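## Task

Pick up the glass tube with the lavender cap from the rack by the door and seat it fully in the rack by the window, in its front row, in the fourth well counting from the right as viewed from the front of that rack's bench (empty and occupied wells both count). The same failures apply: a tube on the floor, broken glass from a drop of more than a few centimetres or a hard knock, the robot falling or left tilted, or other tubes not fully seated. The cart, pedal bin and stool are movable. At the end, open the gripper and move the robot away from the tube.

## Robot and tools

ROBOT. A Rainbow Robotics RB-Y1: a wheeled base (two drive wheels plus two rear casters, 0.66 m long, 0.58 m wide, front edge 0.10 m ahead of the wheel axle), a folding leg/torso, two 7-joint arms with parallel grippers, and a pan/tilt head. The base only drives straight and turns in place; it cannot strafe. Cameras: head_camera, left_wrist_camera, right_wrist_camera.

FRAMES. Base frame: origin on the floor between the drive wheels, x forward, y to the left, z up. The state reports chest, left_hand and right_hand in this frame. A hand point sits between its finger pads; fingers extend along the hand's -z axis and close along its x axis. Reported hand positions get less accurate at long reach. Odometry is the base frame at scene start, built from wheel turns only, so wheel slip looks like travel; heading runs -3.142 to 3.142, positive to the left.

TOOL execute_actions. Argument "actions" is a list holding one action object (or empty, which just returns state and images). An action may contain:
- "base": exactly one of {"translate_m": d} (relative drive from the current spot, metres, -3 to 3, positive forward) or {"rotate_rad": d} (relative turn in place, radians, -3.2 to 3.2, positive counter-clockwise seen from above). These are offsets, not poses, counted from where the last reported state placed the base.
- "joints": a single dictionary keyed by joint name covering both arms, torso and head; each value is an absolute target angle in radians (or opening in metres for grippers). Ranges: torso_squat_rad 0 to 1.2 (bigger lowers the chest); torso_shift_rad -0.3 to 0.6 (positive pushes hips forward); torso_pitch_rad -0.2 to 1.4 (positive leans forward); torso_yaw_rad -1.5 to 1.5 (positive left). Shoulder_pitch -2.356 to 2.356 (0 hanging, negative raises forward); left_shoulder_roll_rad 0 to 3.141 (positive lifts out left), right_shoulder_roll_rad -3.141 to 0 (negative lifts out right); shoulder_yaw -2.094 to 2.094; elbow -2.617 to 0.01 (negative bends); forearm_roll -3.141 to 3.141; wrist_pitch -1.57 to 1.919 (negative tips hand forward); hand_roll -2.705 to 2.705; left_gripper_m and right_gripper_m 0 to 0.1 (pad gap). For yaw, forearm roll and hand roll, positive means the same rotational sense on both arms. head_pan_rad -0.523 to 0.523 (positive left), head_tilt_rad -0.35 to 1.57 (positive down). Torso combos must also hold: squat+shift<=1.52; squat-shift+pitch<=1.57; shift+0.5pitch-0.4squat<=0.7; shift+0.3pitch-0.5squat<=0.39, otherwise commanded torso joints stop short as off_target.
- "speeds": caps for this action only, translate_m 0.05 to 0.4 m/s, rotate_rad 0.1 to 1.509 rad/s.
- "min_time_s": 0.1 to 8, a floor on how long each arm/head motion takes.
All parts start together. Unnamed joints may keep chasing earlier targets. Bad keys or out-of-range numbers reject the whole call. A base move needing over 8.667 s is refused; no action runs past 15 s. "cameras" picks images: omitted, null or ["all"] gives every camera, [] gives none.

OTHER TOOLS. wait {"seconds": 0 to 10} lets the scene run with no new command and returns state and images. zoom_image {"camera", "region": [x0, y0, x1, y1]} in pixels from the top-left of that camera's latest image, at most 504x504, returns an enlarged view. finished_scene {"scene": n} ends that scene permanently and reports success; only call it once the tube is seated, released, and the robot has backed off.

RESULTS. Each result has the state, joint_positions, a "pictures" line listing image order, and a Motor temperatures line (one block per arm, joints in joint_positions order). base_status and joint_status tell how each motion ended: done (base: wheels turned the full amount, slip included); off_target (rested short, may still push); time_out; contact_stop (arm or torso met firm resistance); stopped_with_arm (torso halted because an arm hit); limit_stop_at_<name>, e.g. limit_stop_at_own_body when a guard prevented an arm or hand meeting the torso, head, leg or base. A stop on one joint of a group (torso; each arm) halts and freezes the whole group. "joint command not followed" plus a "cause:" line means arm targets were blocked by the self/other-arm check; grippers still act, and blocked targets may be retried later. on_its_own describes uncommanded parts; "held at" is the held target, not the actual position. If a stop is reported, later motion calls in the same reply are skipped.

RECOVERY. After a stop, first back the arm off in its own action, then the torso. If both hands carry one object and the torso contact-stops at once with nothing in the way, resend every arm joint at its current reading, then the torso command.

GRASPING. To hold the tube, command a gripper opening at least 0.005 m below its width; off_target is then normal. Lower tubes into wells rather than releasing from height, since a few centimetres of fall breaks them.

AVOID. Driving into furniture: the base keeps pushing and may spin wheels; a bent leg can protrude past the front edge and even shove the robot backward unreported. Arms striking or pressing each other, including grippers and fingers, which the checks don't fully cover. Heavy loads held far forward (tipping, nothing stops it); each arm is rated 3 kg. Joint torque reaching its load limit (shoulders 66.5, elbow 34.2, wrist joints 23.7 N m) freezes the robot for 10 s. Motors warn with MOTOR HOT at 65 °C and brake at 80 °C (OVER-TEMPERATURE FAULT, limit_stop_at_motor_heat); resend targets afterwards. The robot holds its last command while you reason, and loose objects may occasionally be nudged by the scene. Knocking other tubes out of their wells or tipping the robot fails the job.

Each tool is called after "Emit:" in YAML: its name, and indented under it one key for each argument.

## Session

Emit:
execute_actions:
  actions: []
  cameras: ["head_camera"]

Scene clock: 0.00 s.
Motor temperatures (°C, as the motors report them): left_arm=[30 29 28 33 34 38 32] | right_arm=[29 29 30 31 30 27 33]
base_odometry: x=+0.000 y=+0.000 heading=+0.000 (m, m, rad; odometry frame)
base_status: not commanded
joint_positions: torso_squat_rad=+0.350 torso_shift_rad=+0.000 torso_pitch_rad=+0.001 torso_yaw_rad=-0.001 left_shoulder_pitch_rad=-0.023 left_shoulder_roll_rad=+0.042 left_shoulder_yaw_rad=-0.032 left_elbow_rad=-0.119 left_forearm_roll_rad=-0.010 left_wrist_pitch_rad=-0.055 left_hand_roll_rad=-0.051 left_gripper_m=+0.101 right_shoulder_pitch_rad=+0.014 right_shoulder_roll_rad=+0.000 right_shoulder_yaw_rad=+0.027 right_elbow_rad=-0.130 right_forearm_roll_rad=-0.010 right_wrist_pitch_rad=+0.031 right_hand_roll_rad=-0.015 right_gripper_m=+0.100 head_pan_rad=+0.000 head_tilt_rad=+0.400
joint_status: not commanded
chest: x=-0.2275 y=+0.0006 z=+1.2476 quat_wxyz=(+1.000, -0.001, +0.001, +0.000) (m; base frame)
left_hand: x=-0.1409 y=+0.2487 z=+0.5685 quat_wxyz=(+0.994, +0.021, -0.096, -0.052) (m; base frame)
right_hand: x=-0.1827 y=-0.2193 z=+0.5638 quat_wxyz=(+0.999, +0.000, -0.042, -0.002) (m; base frame)
pictures: head_camera
Images, in order (width x height): head_camera 896x504.

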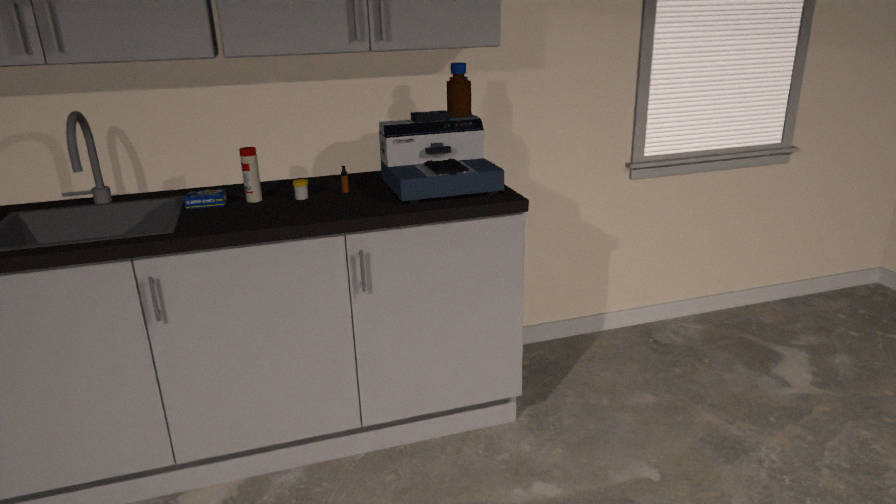

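Same layout probably: window bench to the right, door bench to the left.

Emit:
execute_actions:
  actions:
    - {"base":{"rotate_rad":-1.3}}
  cameras: ["head_camera"]

Emit:
execute_actions:
  actions:
    - {"base":{"rotate_rad":3.1},"joints":{"torso_squat_rad":0.0,"right_shoulder_pitch_rad":-1.3,"right_elbow_rad":-0.6,"right_wrist_pitch_rad":1.9,"right_shoulder_roll_rad":-0.1,"right_shoulder_yaw_rad":0.011,"right_forearm_roll_rad":-0.3,"right_hand_roll_rad":-1.8,"torso_yaw_rad":-0.4,"head_pan_rad":0.4}}
  cameras: ["head_camera"]

Scene clock: 5.93 s.
Motor temperatures (°C, as the motors report them): left_arm=[30 29 28 33 34 38 32] | right_arm=[29 29 30 31 30 27 33]
base_odometry: x=+0.000 y=+0.000 heading=-1.300 (m, m, rad; odometry frame)
base_status: done
joint_positions: torso_squat_rad=+0.350 torso_shift_rad=+0.000 torso_pitch_rad=+0.001 torso_yaw_rad=-0.001 left_shoulder_pitch_rad=-0.023 left_shoulder_roll_rad=+0.042 left_shoulder_yaw_rad=-0.032 left_elbow_rad=-0.119 left_forearm_roll_rad=-0.010 left_wrist_pitch_rad=-0.055 left_hand_roll_rad=-0.051 left_gripper_m=+0.101 right_shoulder_pitch_rad=+0.014 right_shoulder_roll_rad=+0.000 right_shoulder_yaw_rad=+0.027 right_elbow_rad=-0.130 right_forearm_roll_rad=-0.010 right_wrist_pitch_rad=+0.031 right_hand_roll_rad=-0.015 right_gripper_m=+0.100 head_pan_rad=+0.000 head_tilt_rad=+0.400
joint_status: not commanded
chest: x=-0.2275 y=+0.0006 z=+1.2476 quat_wxyz=(+1.000, -0.001, +0.001, +0.000) (m; base frame)
left_hand: x=-0.1409 y=+0.2487 z=+0.5685 quat_wxyz=(+0.994, +0.021, -0.096, -0.052) (m; base frame)
right_hand: x=-0.1827 y=-0.2193 z=+0.5638 quat_wxyz=(+0.999, +0.000, -0.042, -0.002) (m; base frame)
pictures: head_camera
Images, in order (width x height): head_camera 896x504.

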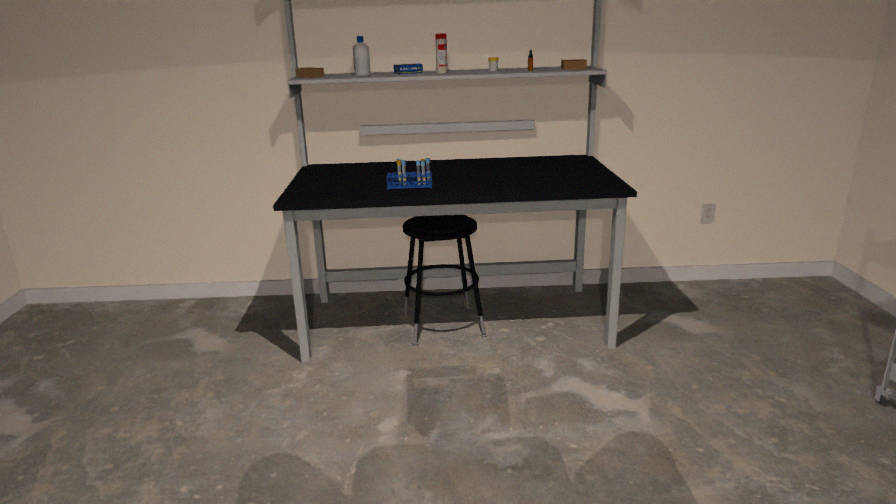

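Scene clock: 11.23 s.
Motor temperatures (°C, as the motors report them): left_arm=[30 29 28 33 34 38 32] | right_arm=[30 29 30 31 30 27 33]
base_odometry: x=+0.000 y=+0.000 heading=+1.800 (m, m, rad; odometry frame)
base_status: done
joint_positions: torso_squat_rad=+0.000 torso_shift_rad=+0.000 torso_pitch_rad=+0.001 torso_yaw_rad=-0.400 left_shoulder_pitch_rad=-0.023 left_shoulder_roll_rad=+0.042 left_shoulder_yaw_rad=-0.032 left_elbow_rad=-0.119 left_forearm_roll_rad=-0.010 left_wrist_pitch_rad=-0.055 left_hand_roll_rad=-0.051 left_gripper_m=+0.101 right_shoulder_pitch_rad=-1.300 right_shoulder_roll_rad=-0.100 right_shoulder_yaw_rad=+0.011 right_elbow_rad=-0.600 right_forearm_roll_rad=-0.300 right_wrist_pitch_rad=+1.900 right_hand_roll_rad=-1.800 right_gripper_m=+0.100 head_pan_rad=+0.400 head_tilt_rad=+0.400
joint_status: all done
chest: x=-0.2276 y=+0.0005 z=+1.2899 quat_wxyz=(+0.980, -0.001, +0.001, -0.199) (m; base frame)
left_hand: x=-0.0510 y=+0.1951 z=+0.6109 quat_wxyz=(+0.964, +0.002, -0.099, -0.248) (m; base frame)
right_hand: x=+0.1852 y=-0.2847 z=+1.1100 quat_wxyz=(+0.592, -0.032, +0.031, -0.805) (m; base frame)
pictures: head_camera
Images, in order (width x height): head_camera 896x504.

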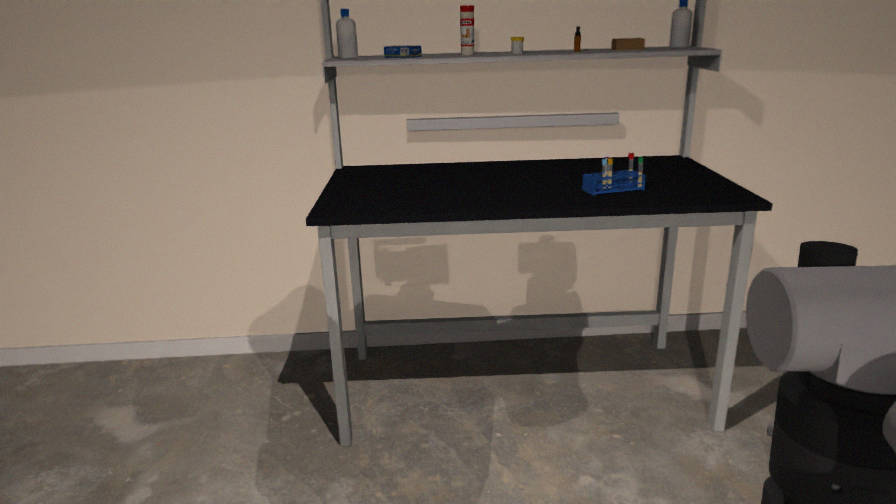

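Emit:
execute_actions:
  actions:
    - {"base":{"rotate_rad":-0.24}}
  cameras: []

Emit:
execute_actions:
  actions:
    - {"base":{"translate_m":1.2},"joints":{"head_tilt_rad":0.7,"head_pan_rad":0.3}}
  cameras: ["head_camera"]

Scene clock: 14.90 s.
Motor temperatures (°C, as the motors report them): left_arm=[30 29 28 33 34 38 32] | right_arm=[30 29 30 31 30 27 33]
base_odometry: x=+0.000 y=+0.000 heading=+1.560 (m, m, rad; odometry frame)
base_status: done
joint_positions: torso_squat_rad=+0.000 torso_shift_rad=+0.000 torso_pitch_rad=+0.001 torso_yaw_rad=-0.400 left_shoulder_pitch_rad=-0.023 left_shoulder_roll_rad=+0.042 left_shoulder_yaw_rad=-0.032 left_elbow_rad=-0.119 left_forearm_roll_rad=-0.010 left_wrist_pitch_rad=-0.055 left_hand_roll_rad=-0.051 left_gripper_m=+0.101 right_shoulder_pitch_rad=-1.300 right_shoulder_roll_rad=-0.100 right_shoulder_yaw_rad=+0.011 right_elbow_rad=-0.600 right_forearm_roll_rad=-0.300 right_wrist_pitch_rad=+1.900 right_hand_roll_rad=-1.800 right_gripper_m=+0.100 head_pan_rad=+0.400 head_tilt_rad=+0.400
joint_status: not commanded
chest: x=-0.2276 y=+0.0006 z=+1.2899 quat_wxyz=(+0.980, -0.001, +0.001, -0.199) (m; base frame)
left_hand: x=-0.0510 y=+0.1951 z=+0.6109 quat_wxyz=(+0.964, +0.002, -0.099, -0.248) (m; base frame)
right_hand: x=+0.1852 y=-0.2847 z=+1.1100 quat_wxyz=(+0.592, -0.032, +0.031, -0.805) (m; base frame)
pictures: none
No camera images: the call's "cameras" was empty. Leave "cameras" out to get every camera's image.

Scene clock: 19.47 s.
Motor temperatures (°C, as the motors report them): left_arm=[30 29 28 33 34 38 32] | right_arm=[30 29 30 31 30 27 33]
base_odometry: x=+0.012 y=+1.200 heading=+1.561 (m, m, rad; odometry frame)
base_status: done
joint_positions: torso_squat_rad=+0.000 torso_shift_rad=+0.000 torso_pitch_rad=+0.001 torso_yaw_rad=-0.400 left_shoulder_pitch_rad=-0.023 left_shoulder_roll_rad=+0.042 left_shoulder_yaw_rad=-0.032 left_elbow_rad=-0.119 left_forearm_roll_rad=-0.010 left_wrist_pitch_rad=-0.055 left_hand_roll_rad=-0.051 left_gripper_m=+0.101 right_shoulder_pitch_rad=-1.300 right_shoulder_roll_rad=-0.100 right_shoulder_yaw_rad=+0.011 right_elbow_rad=-0.600 right_forearm_roll_rad=-0.300 right_wrist_pitch_rad=+1.900 right_hand_roll_rad=-1.800 right_gripper_m=+0.100 head_pan_rad=+0.300 head_tilt_rad=+0.700
joint_status: all done
chest: x=-0.2275 y=+0.0006 z=+1.2899 quat_wxyz=(+0.980, -0.001, +0.001, -0.199) (m; base frame)
left_hand: x=-0.0510 y=+0.1951 z=+0.6108 quat_wxyz=(+0.964, +0.002, -0.099, -0.248) (m; base frame)
right_hand: x=+0.1852 y=-0.2847 z=+1.1099 quat_wxyz=(+0.592, -0.032, +0.031, -0.805) (m; base frame)
pictures: head_camera
Images, in order (width x height): head_camera 896x504.

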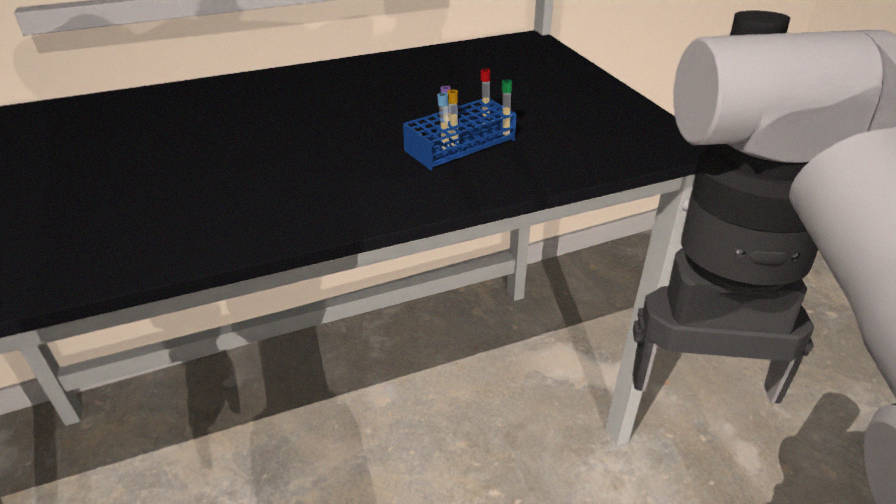

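Emit:
execute_actions:
  actions:
    - {"base":{"translate_m":0.65},"joints":{"torso_yaw_rad":-0.05,"right_hand_roll_rad":-1.4,"head_tilt_rad":0.9,"head_pan_rad":0.1}}
  cameras: ["head_camera","right_wrist_camera"]

Scene clock: 24.13 s.
Motor temperatures (°C, as the motors report them): left_arm=[30 29 28 33 34 38 32] | right_arm=[30 29 30 31 30 27 33]
base_odometry: x=+0.017 y=+1.850 heading=+1.562 (m, m, rad; odometry frame)
base_status: done
joint_positions: torso_squat_rad=+0.000 torso_shift_rad=+0.000 torso_pitch_rad=+0.002 torso_yaw_rad=-0.050 left_shoulder_pitch_rad=-0.023 left_shoulder_roll_rad=+0.042 left_shoulder_yaw_rad=-0.032 left_elbow_rad=-0.119 left_forearm_roll_rad=-0.010 left_wrist_pitch_rad=-0.055 left_hand_roll_rad=-0.051 left_gripper_m=+0.101 right_shoulder_pitch_rad=-1.300 right_shoulder_roll_rad=-0.100 right_shoulder_yaw_rad=+0.011 right_elbow_rad=-0.600 right_forearm_roll_rad=-0.300 right_wrist_pitch_rad=+1.900 right_hand_roll_rad=-1.400 right_gripper_m=+0.100 head_pan_rad=+0.100 head_tilt_rad=+0.900
joint_status: all done
chest: x=-0.2275 y=+0.0006 z=+1.2899 quat_wxyz=(+1.000, -0.001, +0.001, -0.025) (m; base frame)
left_hand: x=-0.1287 y=+0.2441 z=+0.6109 quat_wxyz=(+0.992, +0.019, -0.097, -0.077) (m; base frame)
right_hand: x=+0.2579 y=-0.1257 z=+1.1095 quat_wxyz=(+0.846, -0.031, +0.033, -0.532) (m; base frame)
pictures: head_camera, right_wrist_camera
Images, in order (width x height): head_camera 896x504, right_wrist_camera 644x364.

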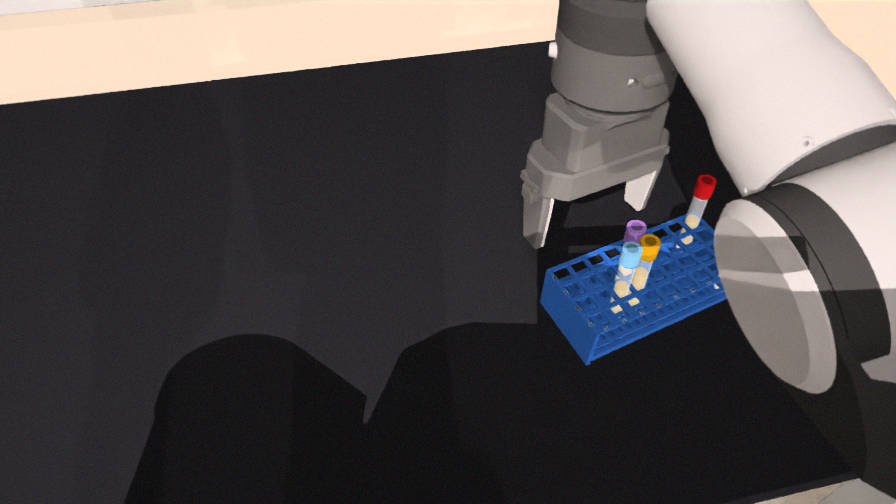

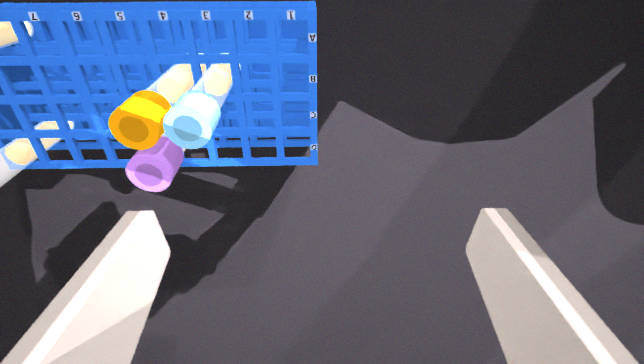

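Emit:
execute_actions:
  actions:
    - {"base":{"translate_m":0.055},"joints":{"torso_yaw_rad":-0.15,"right_hand_roll_rad":-1.3,"right_gripper_m":0.045}}
  cameras: ["right_wrist_camera"]

Scene clock: 28.60 s.
Motor temperatures (°C, as the motors report them): left_arm=[30 29 28 33 34 38 32] | right_arm=[30 29 30 31 30 27 33]
base_odometry: x=+0.018 y=+1.906 heading=+1.563 (m, m, rad; odometry frame)
base_status: done
joint_positions: torso_squat_rad=+0.000 torso_shift_rad=+0.000 torso_pitch_rad=+0.001 torso_yaw_rad=-0.150 left_shoulder_pitch_rad=-0.024 left_shoulder_roll_rad=+0.042 left_shoulder_yaw_rad=-0.032 left_elbow_rad=-0.119 left_forearm_roll_rad=-0.010 left_wrist_pitch_rad=-0.055 left_hand_roll_rad=-0.051 left_gripper_m=+0.101 right_shoulder_pitch_rad=-1.300 right_shoulder_roll_rad=-0.100 right_shoulder_yaw_rad=+0.011 right_elbow_rad=-0.600 right_forearm_roll_rad=-0.300 right_wrist_pitch_rad=+1.900 right_hand_roll_rad=-1.300 right_gripper_m=+0.045 head_pan_rad=+0.100 head_tilt_rad=+0.900
joint_status: all done
chest: x=-0.2275 y=+0.0005 z=+1.2899 quat_wxyz=(+0.997, -0.001, +0.001, -0.075) (m; base frame)
left_hand: x=-0.1047 y=+0.2329 z=+0.6109 quat_wxyz=(+0.987, +0.014, -0.098, -0.126) (m; base frame)
right_hand: x=+0.2429 y=-0.1737 z=+1.1096 quat_wxyz=(+0.846, -0.028, +0.035, -0.532) (m; base frame)
pictures: right_wrist_camera
Images, in order (width x height): right_wrist_camera 644x364.

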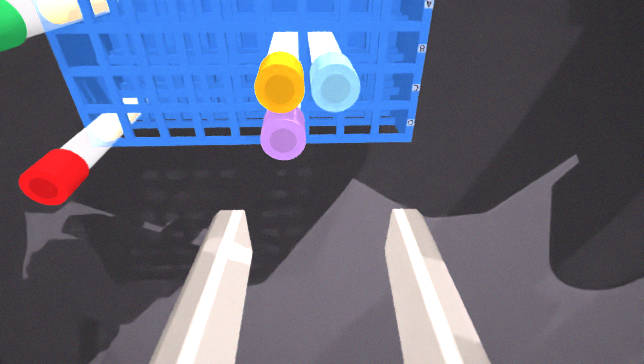

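Emit:
execute_actions:
  actions:
    - {"base":{"translate_m":0.008},"joints":{"torso_yaw_rad":-0.172,"torso_squat_rad":0.4}}
  cameras: ["right_wrist_camera"]

Scene clock: 32.53 s.
Motor temperatures (°C, as the motors report them): left_arm=[30 29 28 33 34 38 32] | right_arm=[30 29 30 31 30 27 33]
base_odometry: x=+0.018 y=+1.914 heading=+1.563 (m, m, rad; odometry frame)
base_status: done
joint_positions: torso_squat_rad=+0.400 torso_shift_rad=+0.000 torso_pitch_rad=+0.001 torso_yaw_rad=-0.172 left_shoulder_pitch_rad=-0.023 left_shoulder_roll_rad=+0.042 left_shoulder_yaw_rad=-0.032 left_elbow_rad=-0.119 left_forearm_roll_rad=-0.010 left_wrist_pitch_rad=-0.055 left_hand_roll_rad=-0.051 left_gripper_m=+0.101 right_shoulder_pitch_rad=-1.300 right_shoulder_roll_rad=-0.100 right_shoulder_yaw_rad=+0.011 right_elbow_rad=-0.600 right_forearm_roll_rad=-0.300 right_wrist_pitch_rad=+1.900 right_hand_roll_rad=-1.300 right_gripper_m=+0.045 head_pan_rad=+0.100 head_tilt_rad=+0.900
joint_status: all done
chest: x=-0.2276 y=+0.0005 z=+1.2347 quat_wxyz=(+0.996, -0.001, +0.001, -0.086) (m; base frame)
left_hand: x=-0.0997 y=+0.2301 z=+0.5556 quat_wxyz=(+0.986, +0.013, -0.098, -0.137) (m; base frame)
right_hand: x=+0.2389 y=-0.1840 z=+1.0544 quat_wxyz=(+0.840, -0.027, +0.036, -0.541) (m; base frame)
pictures: right_wrist_camera
Images, in order (width x height): right_wrist_camera 644x364.

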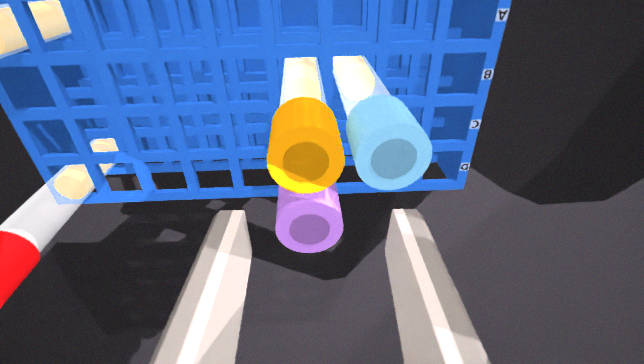

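Emit:
execute_actions:
  actions:
    - {"joints":{"torso_squat_rad":0.46}}
  cameras: []

Emit:
execute_actions:
  actions:
    - {"joints":{"right_gripper_m":0.008}}
  cameras: ["right_wrist_camera"]

Scene clock: 34.93 s.
Motor temperatures (°C, as the motors report them): left_arm=[30 29 28 33 34 38 32] | right_arm=[30 29 30 31 30 27 33]
base_odometry: x=+0.018 y=+1.914 heading=+1.563 (m, m, rad; odometry frame)
base_status: not commanded
joint_positions: torso_squat_rad=+0.460 torso_shift_rad=+0.000 torso_pitch_rad=+0.001 torso_yaw_rad=-0.172 left_shoulder_pitch_rad=-0.023 left_shoulder_roll_rad=+0.042 left_shoulder_yaw_rad=-0.032 left_elbow_rad=-0.119 left_forearm_roll_rad=-0.010 left_wrist_pitch_rad=-0.055 left_hand_roll_rad=-0.051 left_gripper_m=+0.101 right_shoulder_pitch_rad=-1.300 right_shoulder_roll_rad=-0.100 right_shoulder_yaw_rad=+0.011 right_elbow_rad=-0.600 right_forearm_roll_rad=-0.300 right_wrist_pitch_rad=+1.900 right_hand_roll_rad=-1.300 right_gripper_m=+0.045 head_pan_rad=+0.100 head_tilt_rad=+0.900
joint_status: all done
chest: x=-0.2276 y=+0.0005 z=+1.2172 quat_wxyz=(+0.996, -0.001, +0.001, -0.086) (m; base frame)
left_hand: x=-0.0997 y=+0.2301 z=+0.5381 quat_wxyz=(+0.986, +0.013, -0.098, -0.137) (m; base frame)
right_hand: x=+0.2389 y=-0.1840 z=+1.0369 quat_wxyz=(+0.840, -0.027, +0.036, -0.541) (m; base frame)
pictures: none
No camera images: the call's "cameras" was empty. Leave "cameras" out to get every camera's image.

Scene clock: 35.80 s.
Motor temperatures (°C, as the motors report them): left_arm=[30 29 28 33 34 38 32] | right_arm=[30 29 30 31 30 27 33]
base_odometry: x=+0.018 y=+1.914 heading=+1.563 (m, m, rad; odometry frame)
base_status: not commanded
joint_positions: torso_squat_rad=+0.460 torso_shift_rad=+0.000 torso_pitch_rad=+0.001 torso_yaw_rad=-0.172 left_shoulder_pitch_rad=-0.023 left_shoulder_roll_rad=+0.042 left_shoulder_yaw_rad=-0.032 left_elbow_rad=-0.119 left_forearm_roll_rad=-0.010 left_wrist_pitch_rad=-0.055 left_hand_roll_rad=-0.051 left_gripper_m=+0.101 right_shoulder_pitch_rad=-1.300 right_shoulder_roll_rad=-0.100 right_shoulder_yaw_rad=+0.011 right_elbow_rad=-0.600 right_forearm_roll_rad=-0.300 right_wrist_pitch_rad=+1.900 right_hand_roll_rad=-1.300 right_gripper_m=+0.018 head_pan_rad=+0.100 head_tilt_rad=+0.900
joint_status: right_gripper_m off_target (ended at +0.018, target +0.008)
chest: x=-0.2276 y=+0.0005 z=+1.2172 quat_wxyz=(+0.996, -0.001, +0.001, -0.086) (m; base frame)
left_hand: x=-0.0997 y=+0.2301 z=+0.5381 quat_wxyz=(+0.986, +0.013, -0.098, -0.137) (m; base frame)
right_hand: x=+0.2389 y=-0.1840 z=+1.0369 quat_wxyz=(+0.840, -0.027, +0.036, -0.541) (m; base frame)
pictures: right_wrist_camera
Images, in order (width x height): right_wrist_camera 644x364.

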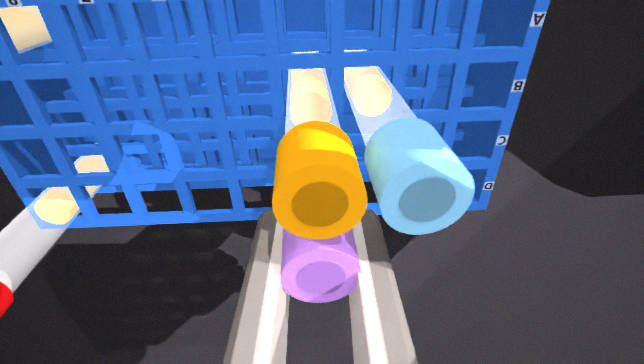

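Emit:
execute_actions:
  actions:
    - {"joints":{"torso_squat_rad":0.0}}
  cameras: ["right_wrist_camera"]

Emit:
execute_actions:
  actions:
    - {"joints":{"right_shoulder_pitch_rad":-1.6,"right_elbow_rad":-0.3},"min_time_s":1.5}
  cameras: ["head_camera"]

Scene clock: 39.80 s.
Motor temperatures (°C, as the motors report them): left_arm=[30 29 28 33 34 38 32] | right_arm=[31 29 30 31 30 27 33]
base_odometry: x=+0.018 y=+1.914 heading=+1.563 (m, m, rad; odometry frame)
base_status: not commanded
joint_positions: torso_squat_rad=+0.000 torso_shift_rad=+0.000 torso_pitch_rad=+0.002 torso_yaw_rad=-0.172 left_shoulder_pitch_rad=-0.023 left_shoulder_roll_rad=+0.042 left_shoulder_yaw_rad=-0.032 left_elbow_rad=-0.119 left_forearm_roll_rad=-0.010 left_wrist_pitch_rad=-0.055 left_hand_roll_rad=-0.051 left_gripper_m=+0.101 right_shoulder_pitch_rad=-1.300 right_shoulder_roll_rad=-0.100 right_shoulder_yaw_rad=+0.011 right_elbow_rad=-0.600 right_forearm_roll_rad=-0.300 right_wrist_pitch_rad=+1.900 right_hand_roll_rad=-1.300 right_gripper_m=+0.018 head_pan_rad=+0.100 head_tilt_rad=+0.900
joint_status: all done
chest: x=-0.2274 y=+0.0005 z=+1.2899 quat_wxyz=(+0.996, -0.001, +0.001, -0.086) (m; base frame)
left_hand: x=-0.0997 y=+0.2301 z=+0.6109 quat_wxyz=(+0.986, +0.013, -0.098, -0.137) (m; base frame)
right_hand: x=+0.2390 y=-0.1840 z=+1.1095 quat_wxyz=(+0.840, -0.027, +0.036, -0.541) (m; base frame)
pictures: right_wrist_camera
Images, in order (width x height): right_wrist_camera 644x364.

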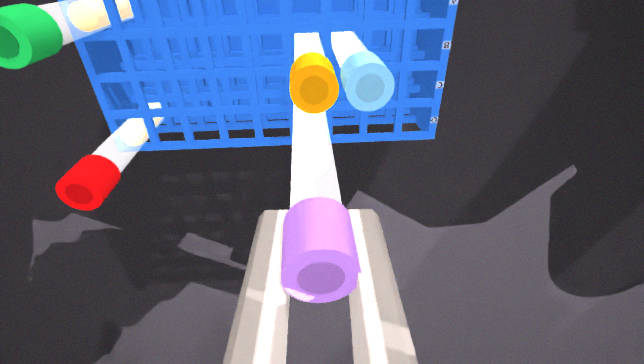

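Scene clock: 41.60 s.
Motor temperatures (°C, as the motors report them): left_arm=[30 29 28 33 34 38 32] | right_arm=[31 29 30 31 30 27 33]
base_odometry: x=+0.018 y=+1.914 heading=+1.563 (m, m, rad; odometry frame)
base_status: not commanded
joint_positions: torso_squat_rad=+0.000 torso_shift_rad=+0.000 torso_pitch_rad=+0.002 torso_yaw_rad=-0.172 left_shoulder_pitch_rad=-0.023 left_shoulder_roll_rad=+0.042 left_shoulder_yaw_rad=-0.032 left_elbow_rad=-0.119 left_forearm_roll_rad=-0.010 left_wrist_pitch_rad=-0.055 left_hand_roll_rad=-0.051 left_gripper_m=+0.101 right_shoulder_pitch_rad=-1.600 right_shoulder_roll_rad=-0.100 right_shoulder_yaw_rad=+0.011 right_elbow_rad=-0.300 right_forearm_roll_rad=-0.300 right_wrist_pitch_rad=+1.900 right_hand_roll_rad=-1.300 right_gripper_m=+0.018 head_pan_rad=+0.100 head_tilt_rad=+0.900
joint_status: all done
chest: x=-0.2274 y=+0.0005 z=+1.2899 quat_wxyz=(+0.996, -0.001, +0.001, -0.086) (m; base frame)
left_hand: x=-0.0997 y=+0.2301 z=+0.6109 quat_wxyz=(+0.986, +0.013, -0.098, -0.137) (m; base frame)
right_hand: x=+0.2428 y=-0.1696 z=+1.1819 quat_wxyz=(+0.840, -0.060, +0.018, -0.539) (m; base frame)
pictures: head_camera
Images, in order (width x height): head_camera 896x504.

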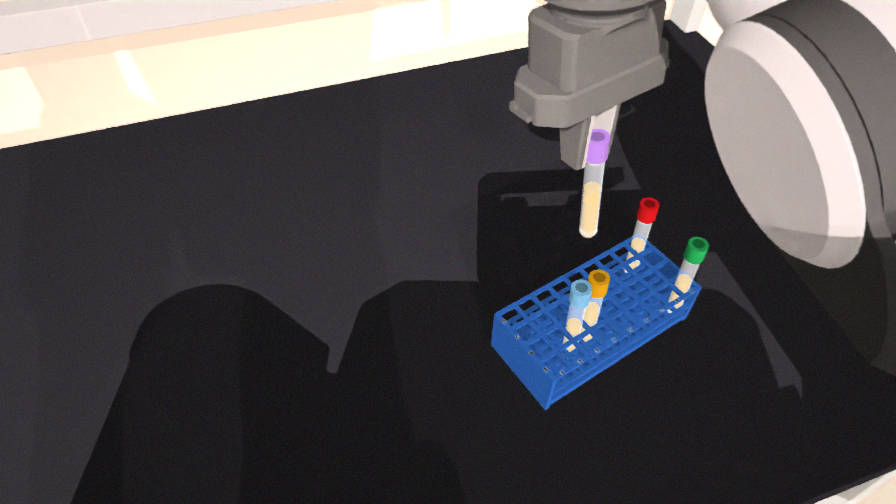

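Emit:
execute_actions:
  actions:
    - {"base":{"translate_m":-0.5}}
  cameras: []

Emit:
execute_actions:
  actions:
    - {"base":{"rotate_rad":-2.865},"joints":{"torso_yaw_rad":-0.4,"head_pan_rad":0.4,"head_tilt_rad":0.55,"right_shoulder_pitch_rad":-1.3,"right_elbow_rad":-0.6},"speeds":{"rotate_rad":1.0}}
  cameras: []

Emit:
execute_actions:
  actions:
    - {"base":{"translate_m":2.9}}
  cameras: ["head_camera"]

Scene clock: 50.43 s.
Motor temperatures (°C, as the motors report them): left_arm=[30 29 28 33 34 38 32] | right_arm=[31 29 30 31 30 27 33]
base_odometry: x=+0.014 y=+1.414 heading=+1.564 (m, m, rad; odometry frame)
base_status: done
joint_positions: torso_squat_rad=+0.000 torso_shift_rad=+0.000 torso_pitch_rad=+0.001 torso_yaw_rad=-0.172 left_shoulder_pitch_rad=-0.023 left_shoulder_roll_rad=+0.042 left_shoulder_yaw_rad=-0.032 left_elbow_rad=-0.119 left_forearm_roll_rad=-0.010 left_wrist_pitch_rad=-0.055 left_hand_roll_rad=-0.051 left_gripper_m=+0.101 right_shoulder_pitch_rad=-1.600 right_shoulder_roll_rad=-0.100 right_shoulder_yaw_rad=+0.011 right_elbow_rad=-0.300 right_forearm_roll_rad=-0.300 right_wrist_pitch_rad=+1.900 right_hand_roll_rad=-1.300 right_gripper_m=+0.018 head_pan_rad=+0.100 head_tilt_rad=+0.900
joint_status: not commanded
chest: x=-0.2276 y=+0.0005 z=+1.2899 quat_wxyz=(+0.996, -0.001, +0.001, -0.086) (m; base frame)
left_hand: x=-0.0998 y=+0.2302 z=+0.6109 quat_wxyz=(+0.986, +0.013, -0.098, -0.137) (m; base frame)
right_hand: x=+0.2427 y=-0.1696 z=+1.1821 quat_wxyz=(+0.840, -0.060, +0.018, -0.539) (m; base frame)
pictures: none
No camera images: the call's "cameras" was empty. Leave "cameras" out to get every camera's image.

Scene clock: 55.60 s.
Motor temperatures (°C, as the motors report them): left_arm=[30 29 28 33 34 38 32] | right_arm=[31 29 30 31 30 27 33]
base_odometry: x=+0.014 y=+1.413 heading=-1.300 (m, m, rad; odometry frame)
base_status: done
joint_positions: torso_squat_rad=+0.000 torso_shift_rad=+0.000 torso_pitch_rad=+0.001 torso_yaw_rad=-0.400 left_shoulder_pitch_rad=-0.023 left_shoulder_roll_rad=+0.042 left_shoulder_yaw_rad=-0.032 left_elbow_rad=-0.119 left_forearm_roll_rad=-0.010 left_wrist_pitch_rad=-0.055 left_hand_roll_rad=-0.051 left_gripper_m=+0.101 right_shoulder_pitch_rad=-1.300 right_shoulder_roll_rad=-0.100 right_shoulder_yaw_rad=+0.011 right_elbow_rad=-0.600 right_forearm_roll_rad=-0.300 right_wrist_pitch_rad=+1.900 right_hand_roll_rad=-1.300 right_gripper_m=+0.018 head_pan_rad=+0.400 head_tilt_rad=+0.550
joint_status: all done
chest: x=-0.2276 y=+0.0005 z=+1.2899 quat_wxyz=(+0.980, -0.001, +0.001, -0.199) (m; base frame)
left_hand: x=-0.0511 y=+0.1951 z=+0.6109 quat_wxyz=(+0.964, +0.002, -0.099, -0.248) (m; base frame)
right_hand: x=+0.1850 y=-0.2847 z=+1.1098 quat_wxyz=(+0.773, -0.023, +0.038, -0.633) (m; base frame)
pictures: none
No camera images: the call's "cameras" was empty. Leave "cameras" out to get every camera's image.

Scene clock: 64.40 s.
Motor temperatures (°C, as the motors report them): left_arm=[30 29 28 33 34 38 32] | right_arm=[31 29 30 31 30 27 33]
base_odometry: x=+0.789 y=-1.381 heading=-1.301 (m, m, rad; odometry frame)
base_status: done
joint_positions: torso_squat_rad=+0.000 torso_shift_rad=+0.000 torso_pitch_rad=+0.001 torso_yaw_rad=-0.400 left_shoulder_pitch_rad=-0.023 left_shoulder_roll_rad=+0.042 left_shoulder_yaw_rad=-0.032 left_elbow_rad=-0.119 left_forearm_roll_rad=-0.010 left_wrist_pitch_rad=-0.055 left_hand_roll_rad=-0.051 left_gripper_m=+0.101 right_shoulder_pitch_rad=-1.300 right_shoulder_roll_rad=-0.100 right_shoulder_yaw_rad=+0.011 right_elbow_rad=-0.600 right_forearm_roll_rad=-0.300 right_wrist_pitch_rad=+1.900 right_hand_roll_rad=-1.300 right_gripper_m=+0.018 head_pan_rad=+0.400 head_tilt_rad=+0.550
joint_status: not commanded
chest: x=-0.2275 y=+0.0005 z=+1.2899 quat_wxyz=(+0.980, -0.001, +0.001, -0.199) (m; base frame)
left_hand: x=-0.0510 y=+0.1951 z=+0.6108 quat_wxyz=(+0.964, +0.002, -0.099, -0.248) (m; base frame)
right_hand: x=+0.1851 y=-0.2847 z=+1.1097 quat_wxyz=(+0.773, -0.023, +0.038, -0.633) (m; base frame)
pictures: head_camera
Images, in order (width x height): head_camera 896x504.

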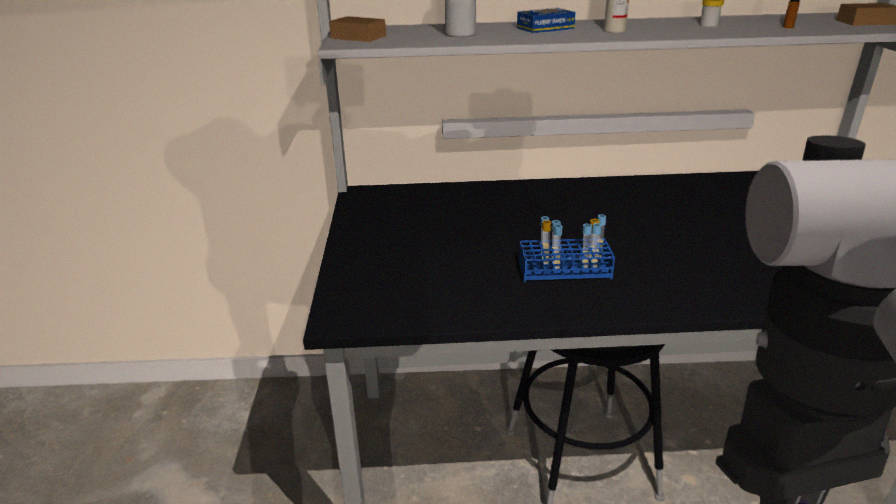

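Emit:
execute_actions:
  actions:
    - {"base":{"translate_m":0.55},"joints":{"torso_shift_rad":0.3,"right_hand_roll_rad":-1.5,"head_tilt_rad":0.9,"head_pan_rad":0.2}}

Scene clock: 69.60 s.
Motor temperatures (°C, as the motors report them): left_arm=[30 29 28 33 34 38 32] | right_arm=[31 29 30 31 30 27 33]
base_odometry: x=+0.935 y=-1.912 heading=-1.301 (m, m, rad; odometry frame)
base_status: done
joint_positions: torso_squat_rad=+0.000 torso_shift_rad=+0.300 torso_pitch_rad=+0.002 torso_yaw_rad=-0.400 left_shoulder_pitch_rad=-0.024 left_shoulder_roll_rad=+0.042 left_shoulder_yaw_rad=-0.032 left_elbow_rad=-0.119 left_forearm_roll_rad=-0.010 left_wrist_pitch_rad=-0.055 left_hand_roll_rad=-0.051 left_gripper_m=+0.101 right_shoulder_pitch_rad=-1.300 right_shoulder_roll_rad=-0.100 right_shoulder_yaw_rad=+0.011 right_elbow_rad=-0.600 right_forearm_roll_rad=-0.300 right_wrist_pitch_rad=+1.900 right_hand_roll_rad=-1.500 right_gripper_m=+0.018 head_pan_rad=+0.200 head_tilt_rad=+0.900
joint_status: all done
chest: x=-0.0205 y=+0.0005 z=+1.2586 quat_wxyz=(+0.980, -0.001, +0.001, -0.199) (m; base frame)
left_hand: x=+0.1559 y=+0.1951 z=+0.5795 quat_wxyz=(+0.964, +0.002, -0.099, -0.248) (m; base frame)
right_hand: x=+0.3921 y=-0.2847 z=+1.0783 quat_wxyz=(+0.706, -0.027, +0.036, -0.707) (m; base frame)
pictures: head_camera, left_wrist_camera, right_wrist_camera
Images, in order (width x height): head_camera 896x504, left_wrist_camera 644x364, right_wrist_camera 644x364.

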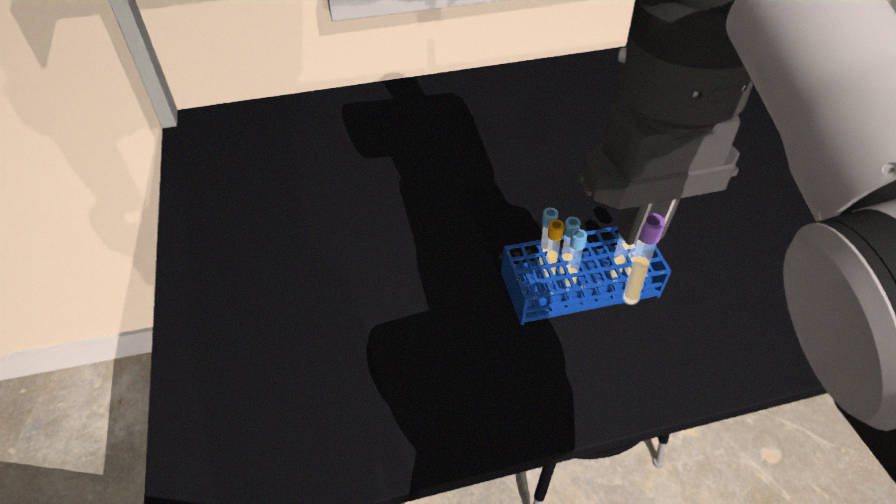

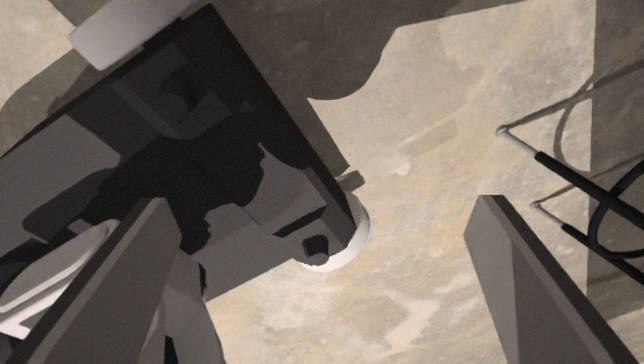

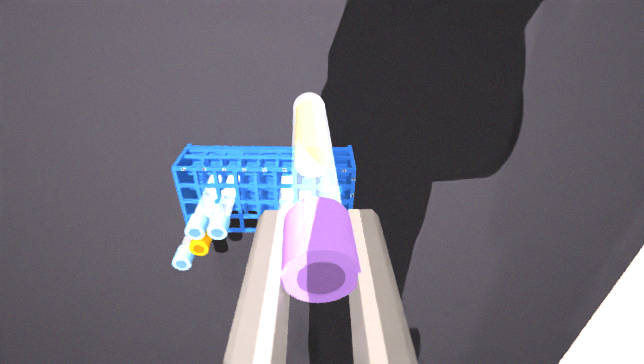

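Emit:
execute_actions:
  actions:
    - {"base":{"translate_m":0.1},"joints":{"torso_shift_rad":0.45,"torso_squat_rad":0.3,"torso_yaw_rad":-0.57,"right_hand_roll_rad":-1.33,"left_shoulder_pitch_rad":0.5}}

Scene clock: 74.27 s.
Motor temperatures (°C, as the motors report them): left_arm=[30 29 28 33 34 38 32] | right_arm=[31 29 30 31 30 27 33]
base_odometry: x=+0.962 y=-2.008 heading=-1.301 (m, m, rad; odometry frame)
base_status: done
joint_positions: torso_squat_rad=+0.300 torso_shift_rad=+0.450 torso_pitch_rad=+0.001 torso_yaw_rad=-0.570 left_shoulder_pitch_rad=+0.500 left_shoulder_roll_rad=+0.042 left_shoulder_yaw_rad=-0.032 left_elbow_rad=-0.119 left_forearm_roll_rad=-0.010 left_wrist_pitch_rad=-0.055 left_hand_roll_rad=-0.051 left_gripper_m=+0.101 right_shoulder_pitch_rad=-1.300 right_shoulder_roll_rad=-0.100 right_shoulder_yaw_rad=+0.011 right_elbow_rad=-0.600 right_forearm_roll_rad=-0.300 right_wrist_pitch_rad=+1.900 right_hand_roll_rad=-1.330 right_gripper_m=+0.018 head_pan_rad=+0.200 head_tilt_rad=+0.900
joint_status: all done
chest: x=+0.0634 y=+0.0005 z=+1.1921 quat_wxyz=(+0.960, -0.001, +0.001, -0.281) (m; base frame)
left_hand: x=-0.0535 y=+0.3483 z=+0.5632 quat_wxyz=(+0.957, +0.058, +0.140, -0.247) (m; base frame)
right_hand: x=+0.4219 y=-0.3504 z=+1.0120 quat_wxyz=(+0.706, -0.020, +0.040, -0.707) (m; base frame)
pictures: head_camera, left_wrist_camera, right_wrist_camera
Images, in order (width x height): head_camera 896x504, left_wrist_camera 644x364, right_wrist_camera 644x364.

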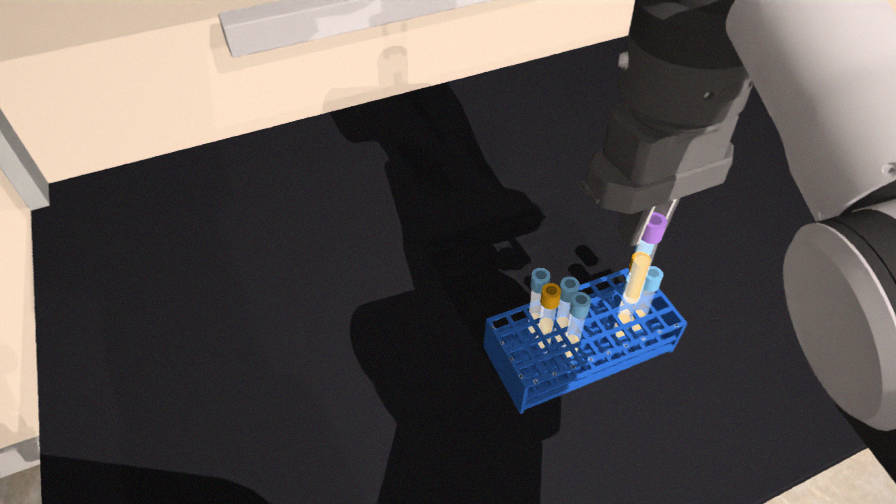

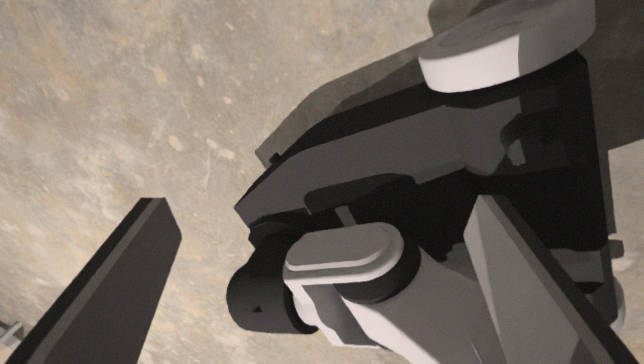

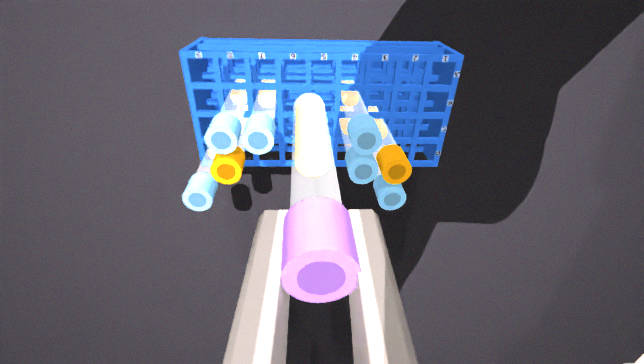

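Emit:
execute_actions:
  actions:
    - {"joints":{"torso_shift_rad":0.495,"torso_squat_rad":0.484,"torso_yaw_rad":-0.595}}
  cameras: ["right_wrist_camera"]

Scene clock: 78.43 s.
Motor temperatures (°C, as the motors report them): left_arm=[30 29 28 33 34 38 32] | right_arm=[31 29 30 31 30 27 33]
base_odometry: x=+0.962 y=-2.008 heading=-1.301 (m, m, rad; odometry frame)
base_status: not commanded
joint_positions: torso_squat_rad=+0.484 torso_shift_rad=+0.495 torso_pitch_rad=+0.001 torso_yaw_rad=-0.595 left_shoulder_pitch_rad=+0.500 left_shoulder_roll_rad=+0.042 left_shoulder_yaw_rad=-0.032 left_elbow_rad=-0.119 left_forearm_roll_rad=-0.010 left_wrist_pitch_rad=-0.055 left_hand_roll_rad=-0.051 left_gripper_m=+0.101 right_shoulder_pitch_rad=-1.300 right_shoulder_roll_rad=-0.100 right_shoulder_yaw_rad=+0.011 right_elbow_rad=-0.600 right_forearm_roll_rad=-0.300 right_wrist_pitch_rad=+1.900 right_hand_roll_rad=-1.330 right_gripper_m=+0.018 head_pan_rad=+0.200 head_tilt_rad=+0.900
joint_status: all done
chest: x=+0.0668 y=+0.0005 z=+1.1352 quat_wxyz=(+0.956, -0.001, +0.000, -0.293) (m; base frame)
left_hand: x=-0.0413 y=+0.3511 z=+0.5062 quat_wxyz=(+0.954, +0.060, +0.139, -0.259) (m; base frame)
right_hand: x=+0.4164 y=-0.3593 z=+0.9552 quat_wxyz=(+0.697, -0.020, +0.040, -0.716) (m; base frame)
pictures: right_wrist_camera
Images, in order (width x height): right_wrist_camera 644x364.

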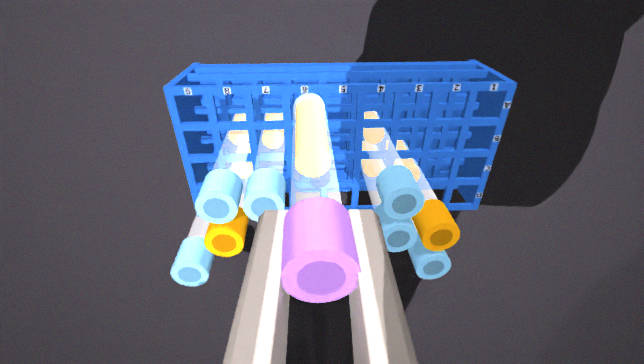

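Emit:
execute_actions:
  actions:
    - {"base":{"translate_m":0.012},"joints":{"torso_shift_rad":0.511,"torso_squat_rad":0.536}}
  cameras: ["right_wrist_camera"]

Scene clock: 80.63 s.
Motor temperatures (°C, as the motors report them): left_arm=[30 29 28 33 34 38 32] | right_arm=[31 29 30 31 30 27 33]
base_odometry: x=+0.965 y=-2.020 heading=-1.301 (m, m, rad; odometry frame)
base_status: done
joint_positions: torso_squat_rad=+0.536 torso_shift_rad=+0.511 torso_pitch_rad=+0.001 torso_yaw_rad=-0.595 left_shoulder_pitch_rad=+0.500 left_shoulder_roll_rad=+0.042 left_shoulder_yaw_rad=-0.032 left_elbow_rad=-0.119 left_forearm_roll_rad=-0.010 left_wrist_pitch_rad=-0.055 left_hand_roll_rad=-0.051 left_gripper_m=+0.101 right_shoulder_pitch_rad=-1.300 right_shoulder_roll_rad=-0.100 right_shoulder_yaw_rad=+0.011 right_elbow_rad=-0.600 right_forearm_roll_rad=-0.300 right_wrist_pitch_rad=+1.900 right_hand_roll_rad=-1.330 right_gripper_m=+0.018 head_pan_rad=+0.200 head_tilt_rad=+0.900
joint_status: all done
chest: x=+0.0668 y=+0.0005 z=+1.1149 quat_wxyz=(+0.956, -0.001, +0.000, -0.293) (m; base frame)
left_hand: x=-0.0412 y=+0.3510 z=+0.4859 quat_wxyz=(+0.954, +0.060, +0.139, -0.259) (m; base frame)
right_hand: x=+0.4164 y=-0.3593 z=+0.9349 quat_wxyz=(+0.697, -0.020, +0.040, -0.716) (m; base frame)
pictures: right_wrist_camera
Images, in order (width x height): right_wrist_camera 644x364.

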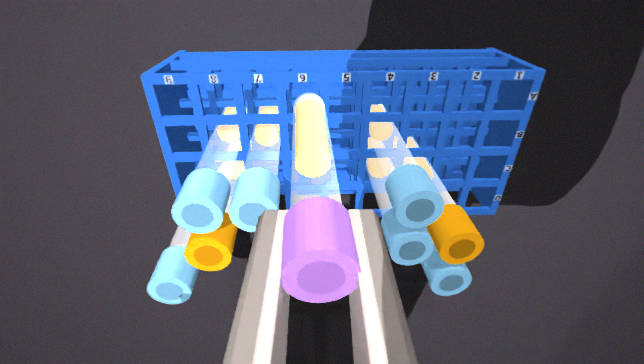

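Emit:
execute_actions:
  actions:
    - {"joints":{"torso_shift_rad":0.55,"torso_squat_rad":0.636}}
  cameras: ["right_wrist_camera","head_camera"]

Scene clock: 85.10 s.
Motor temperatures (°C, as the motors report them): left_arm=[30 29 28 33 34 38 32] | right_arm=[31 29 30 31 30 27 33]
base_odometry: x=+0.965 y=-2.020 heading=-1.301 (m, m, rad; odometry frame)
base_status: not commanded
joint_positions: torso_squat_rad=+0.594 torso_shift_rad=+0.531 torso_pitch_rad=-0.001 torso_yaw_rad=-0.595 left_shoulder_pitch_rad=+0.500 left_shoulder_roll_rad=+0.042 left_shoulder_yaw_rad=-0.032 left_elbow_rad=-0.119 left_forearm_roll_rad=-0.010 left_wrist_pitch_rad=-0.055 left_hand_roll_rad=-0.051 left_gripper_m=+0.101 right_shoulder_pitch_rad=-1.304 right_shoulder_roll_rad=-0.101 right_shoulder_yaw_rad=+0.011 right_elbow_rad=-0.602 right_forearm_roll_rad=-0.300 right_wrist_pitch_rad=+1.900 right_hand_roll_rad=-1.330 right_gripper_m=+0.018 head_pan_rad=+0.200 head_tilt_rad=+0.900
joint_status: torso_squat_rad contact_stop (moved +0.058 of +0.100); the others done
on_its_own: torso_squat_rad is held at +0.594, not at your +0.636, since a contact_stop
chest: x=+0.0656 y=+0.0008 z=+1.0901 quat_wxyz=(+0.956, -0.001, -0.001, -0.293) (m; base frame)
left_hand: x=-0.0408 y=+0.3509 z=+0.4606 quat_wxyz=(+0.954, +0.060, +0.138, -0.259) (m; base frame)
right_hand: x=+0.4170 y=-0.3595 z=+0.9138 quat_wxyz=(+0.697, -0.019, +0.036, -0.716) (m; base frame)
pictures: head_camera, right_wrist_camera
Images, in order (width x height): head_camera 896x504, right_wrist_camera 644x364.

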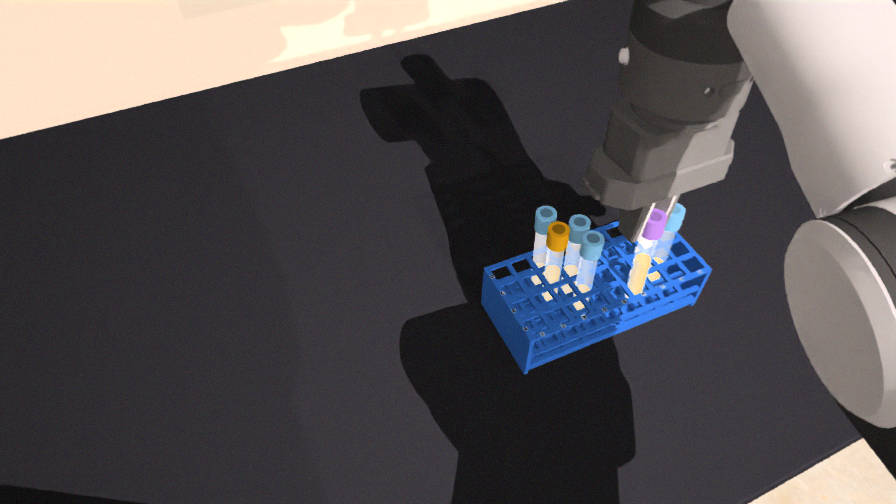

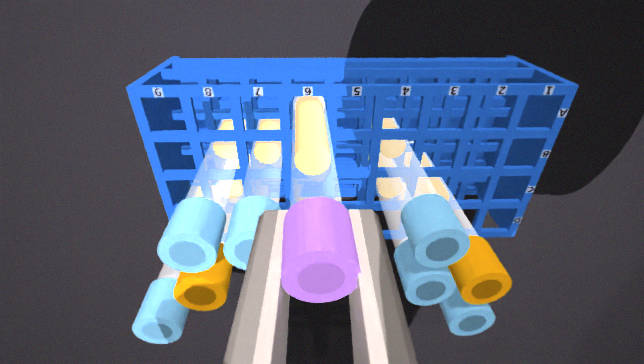

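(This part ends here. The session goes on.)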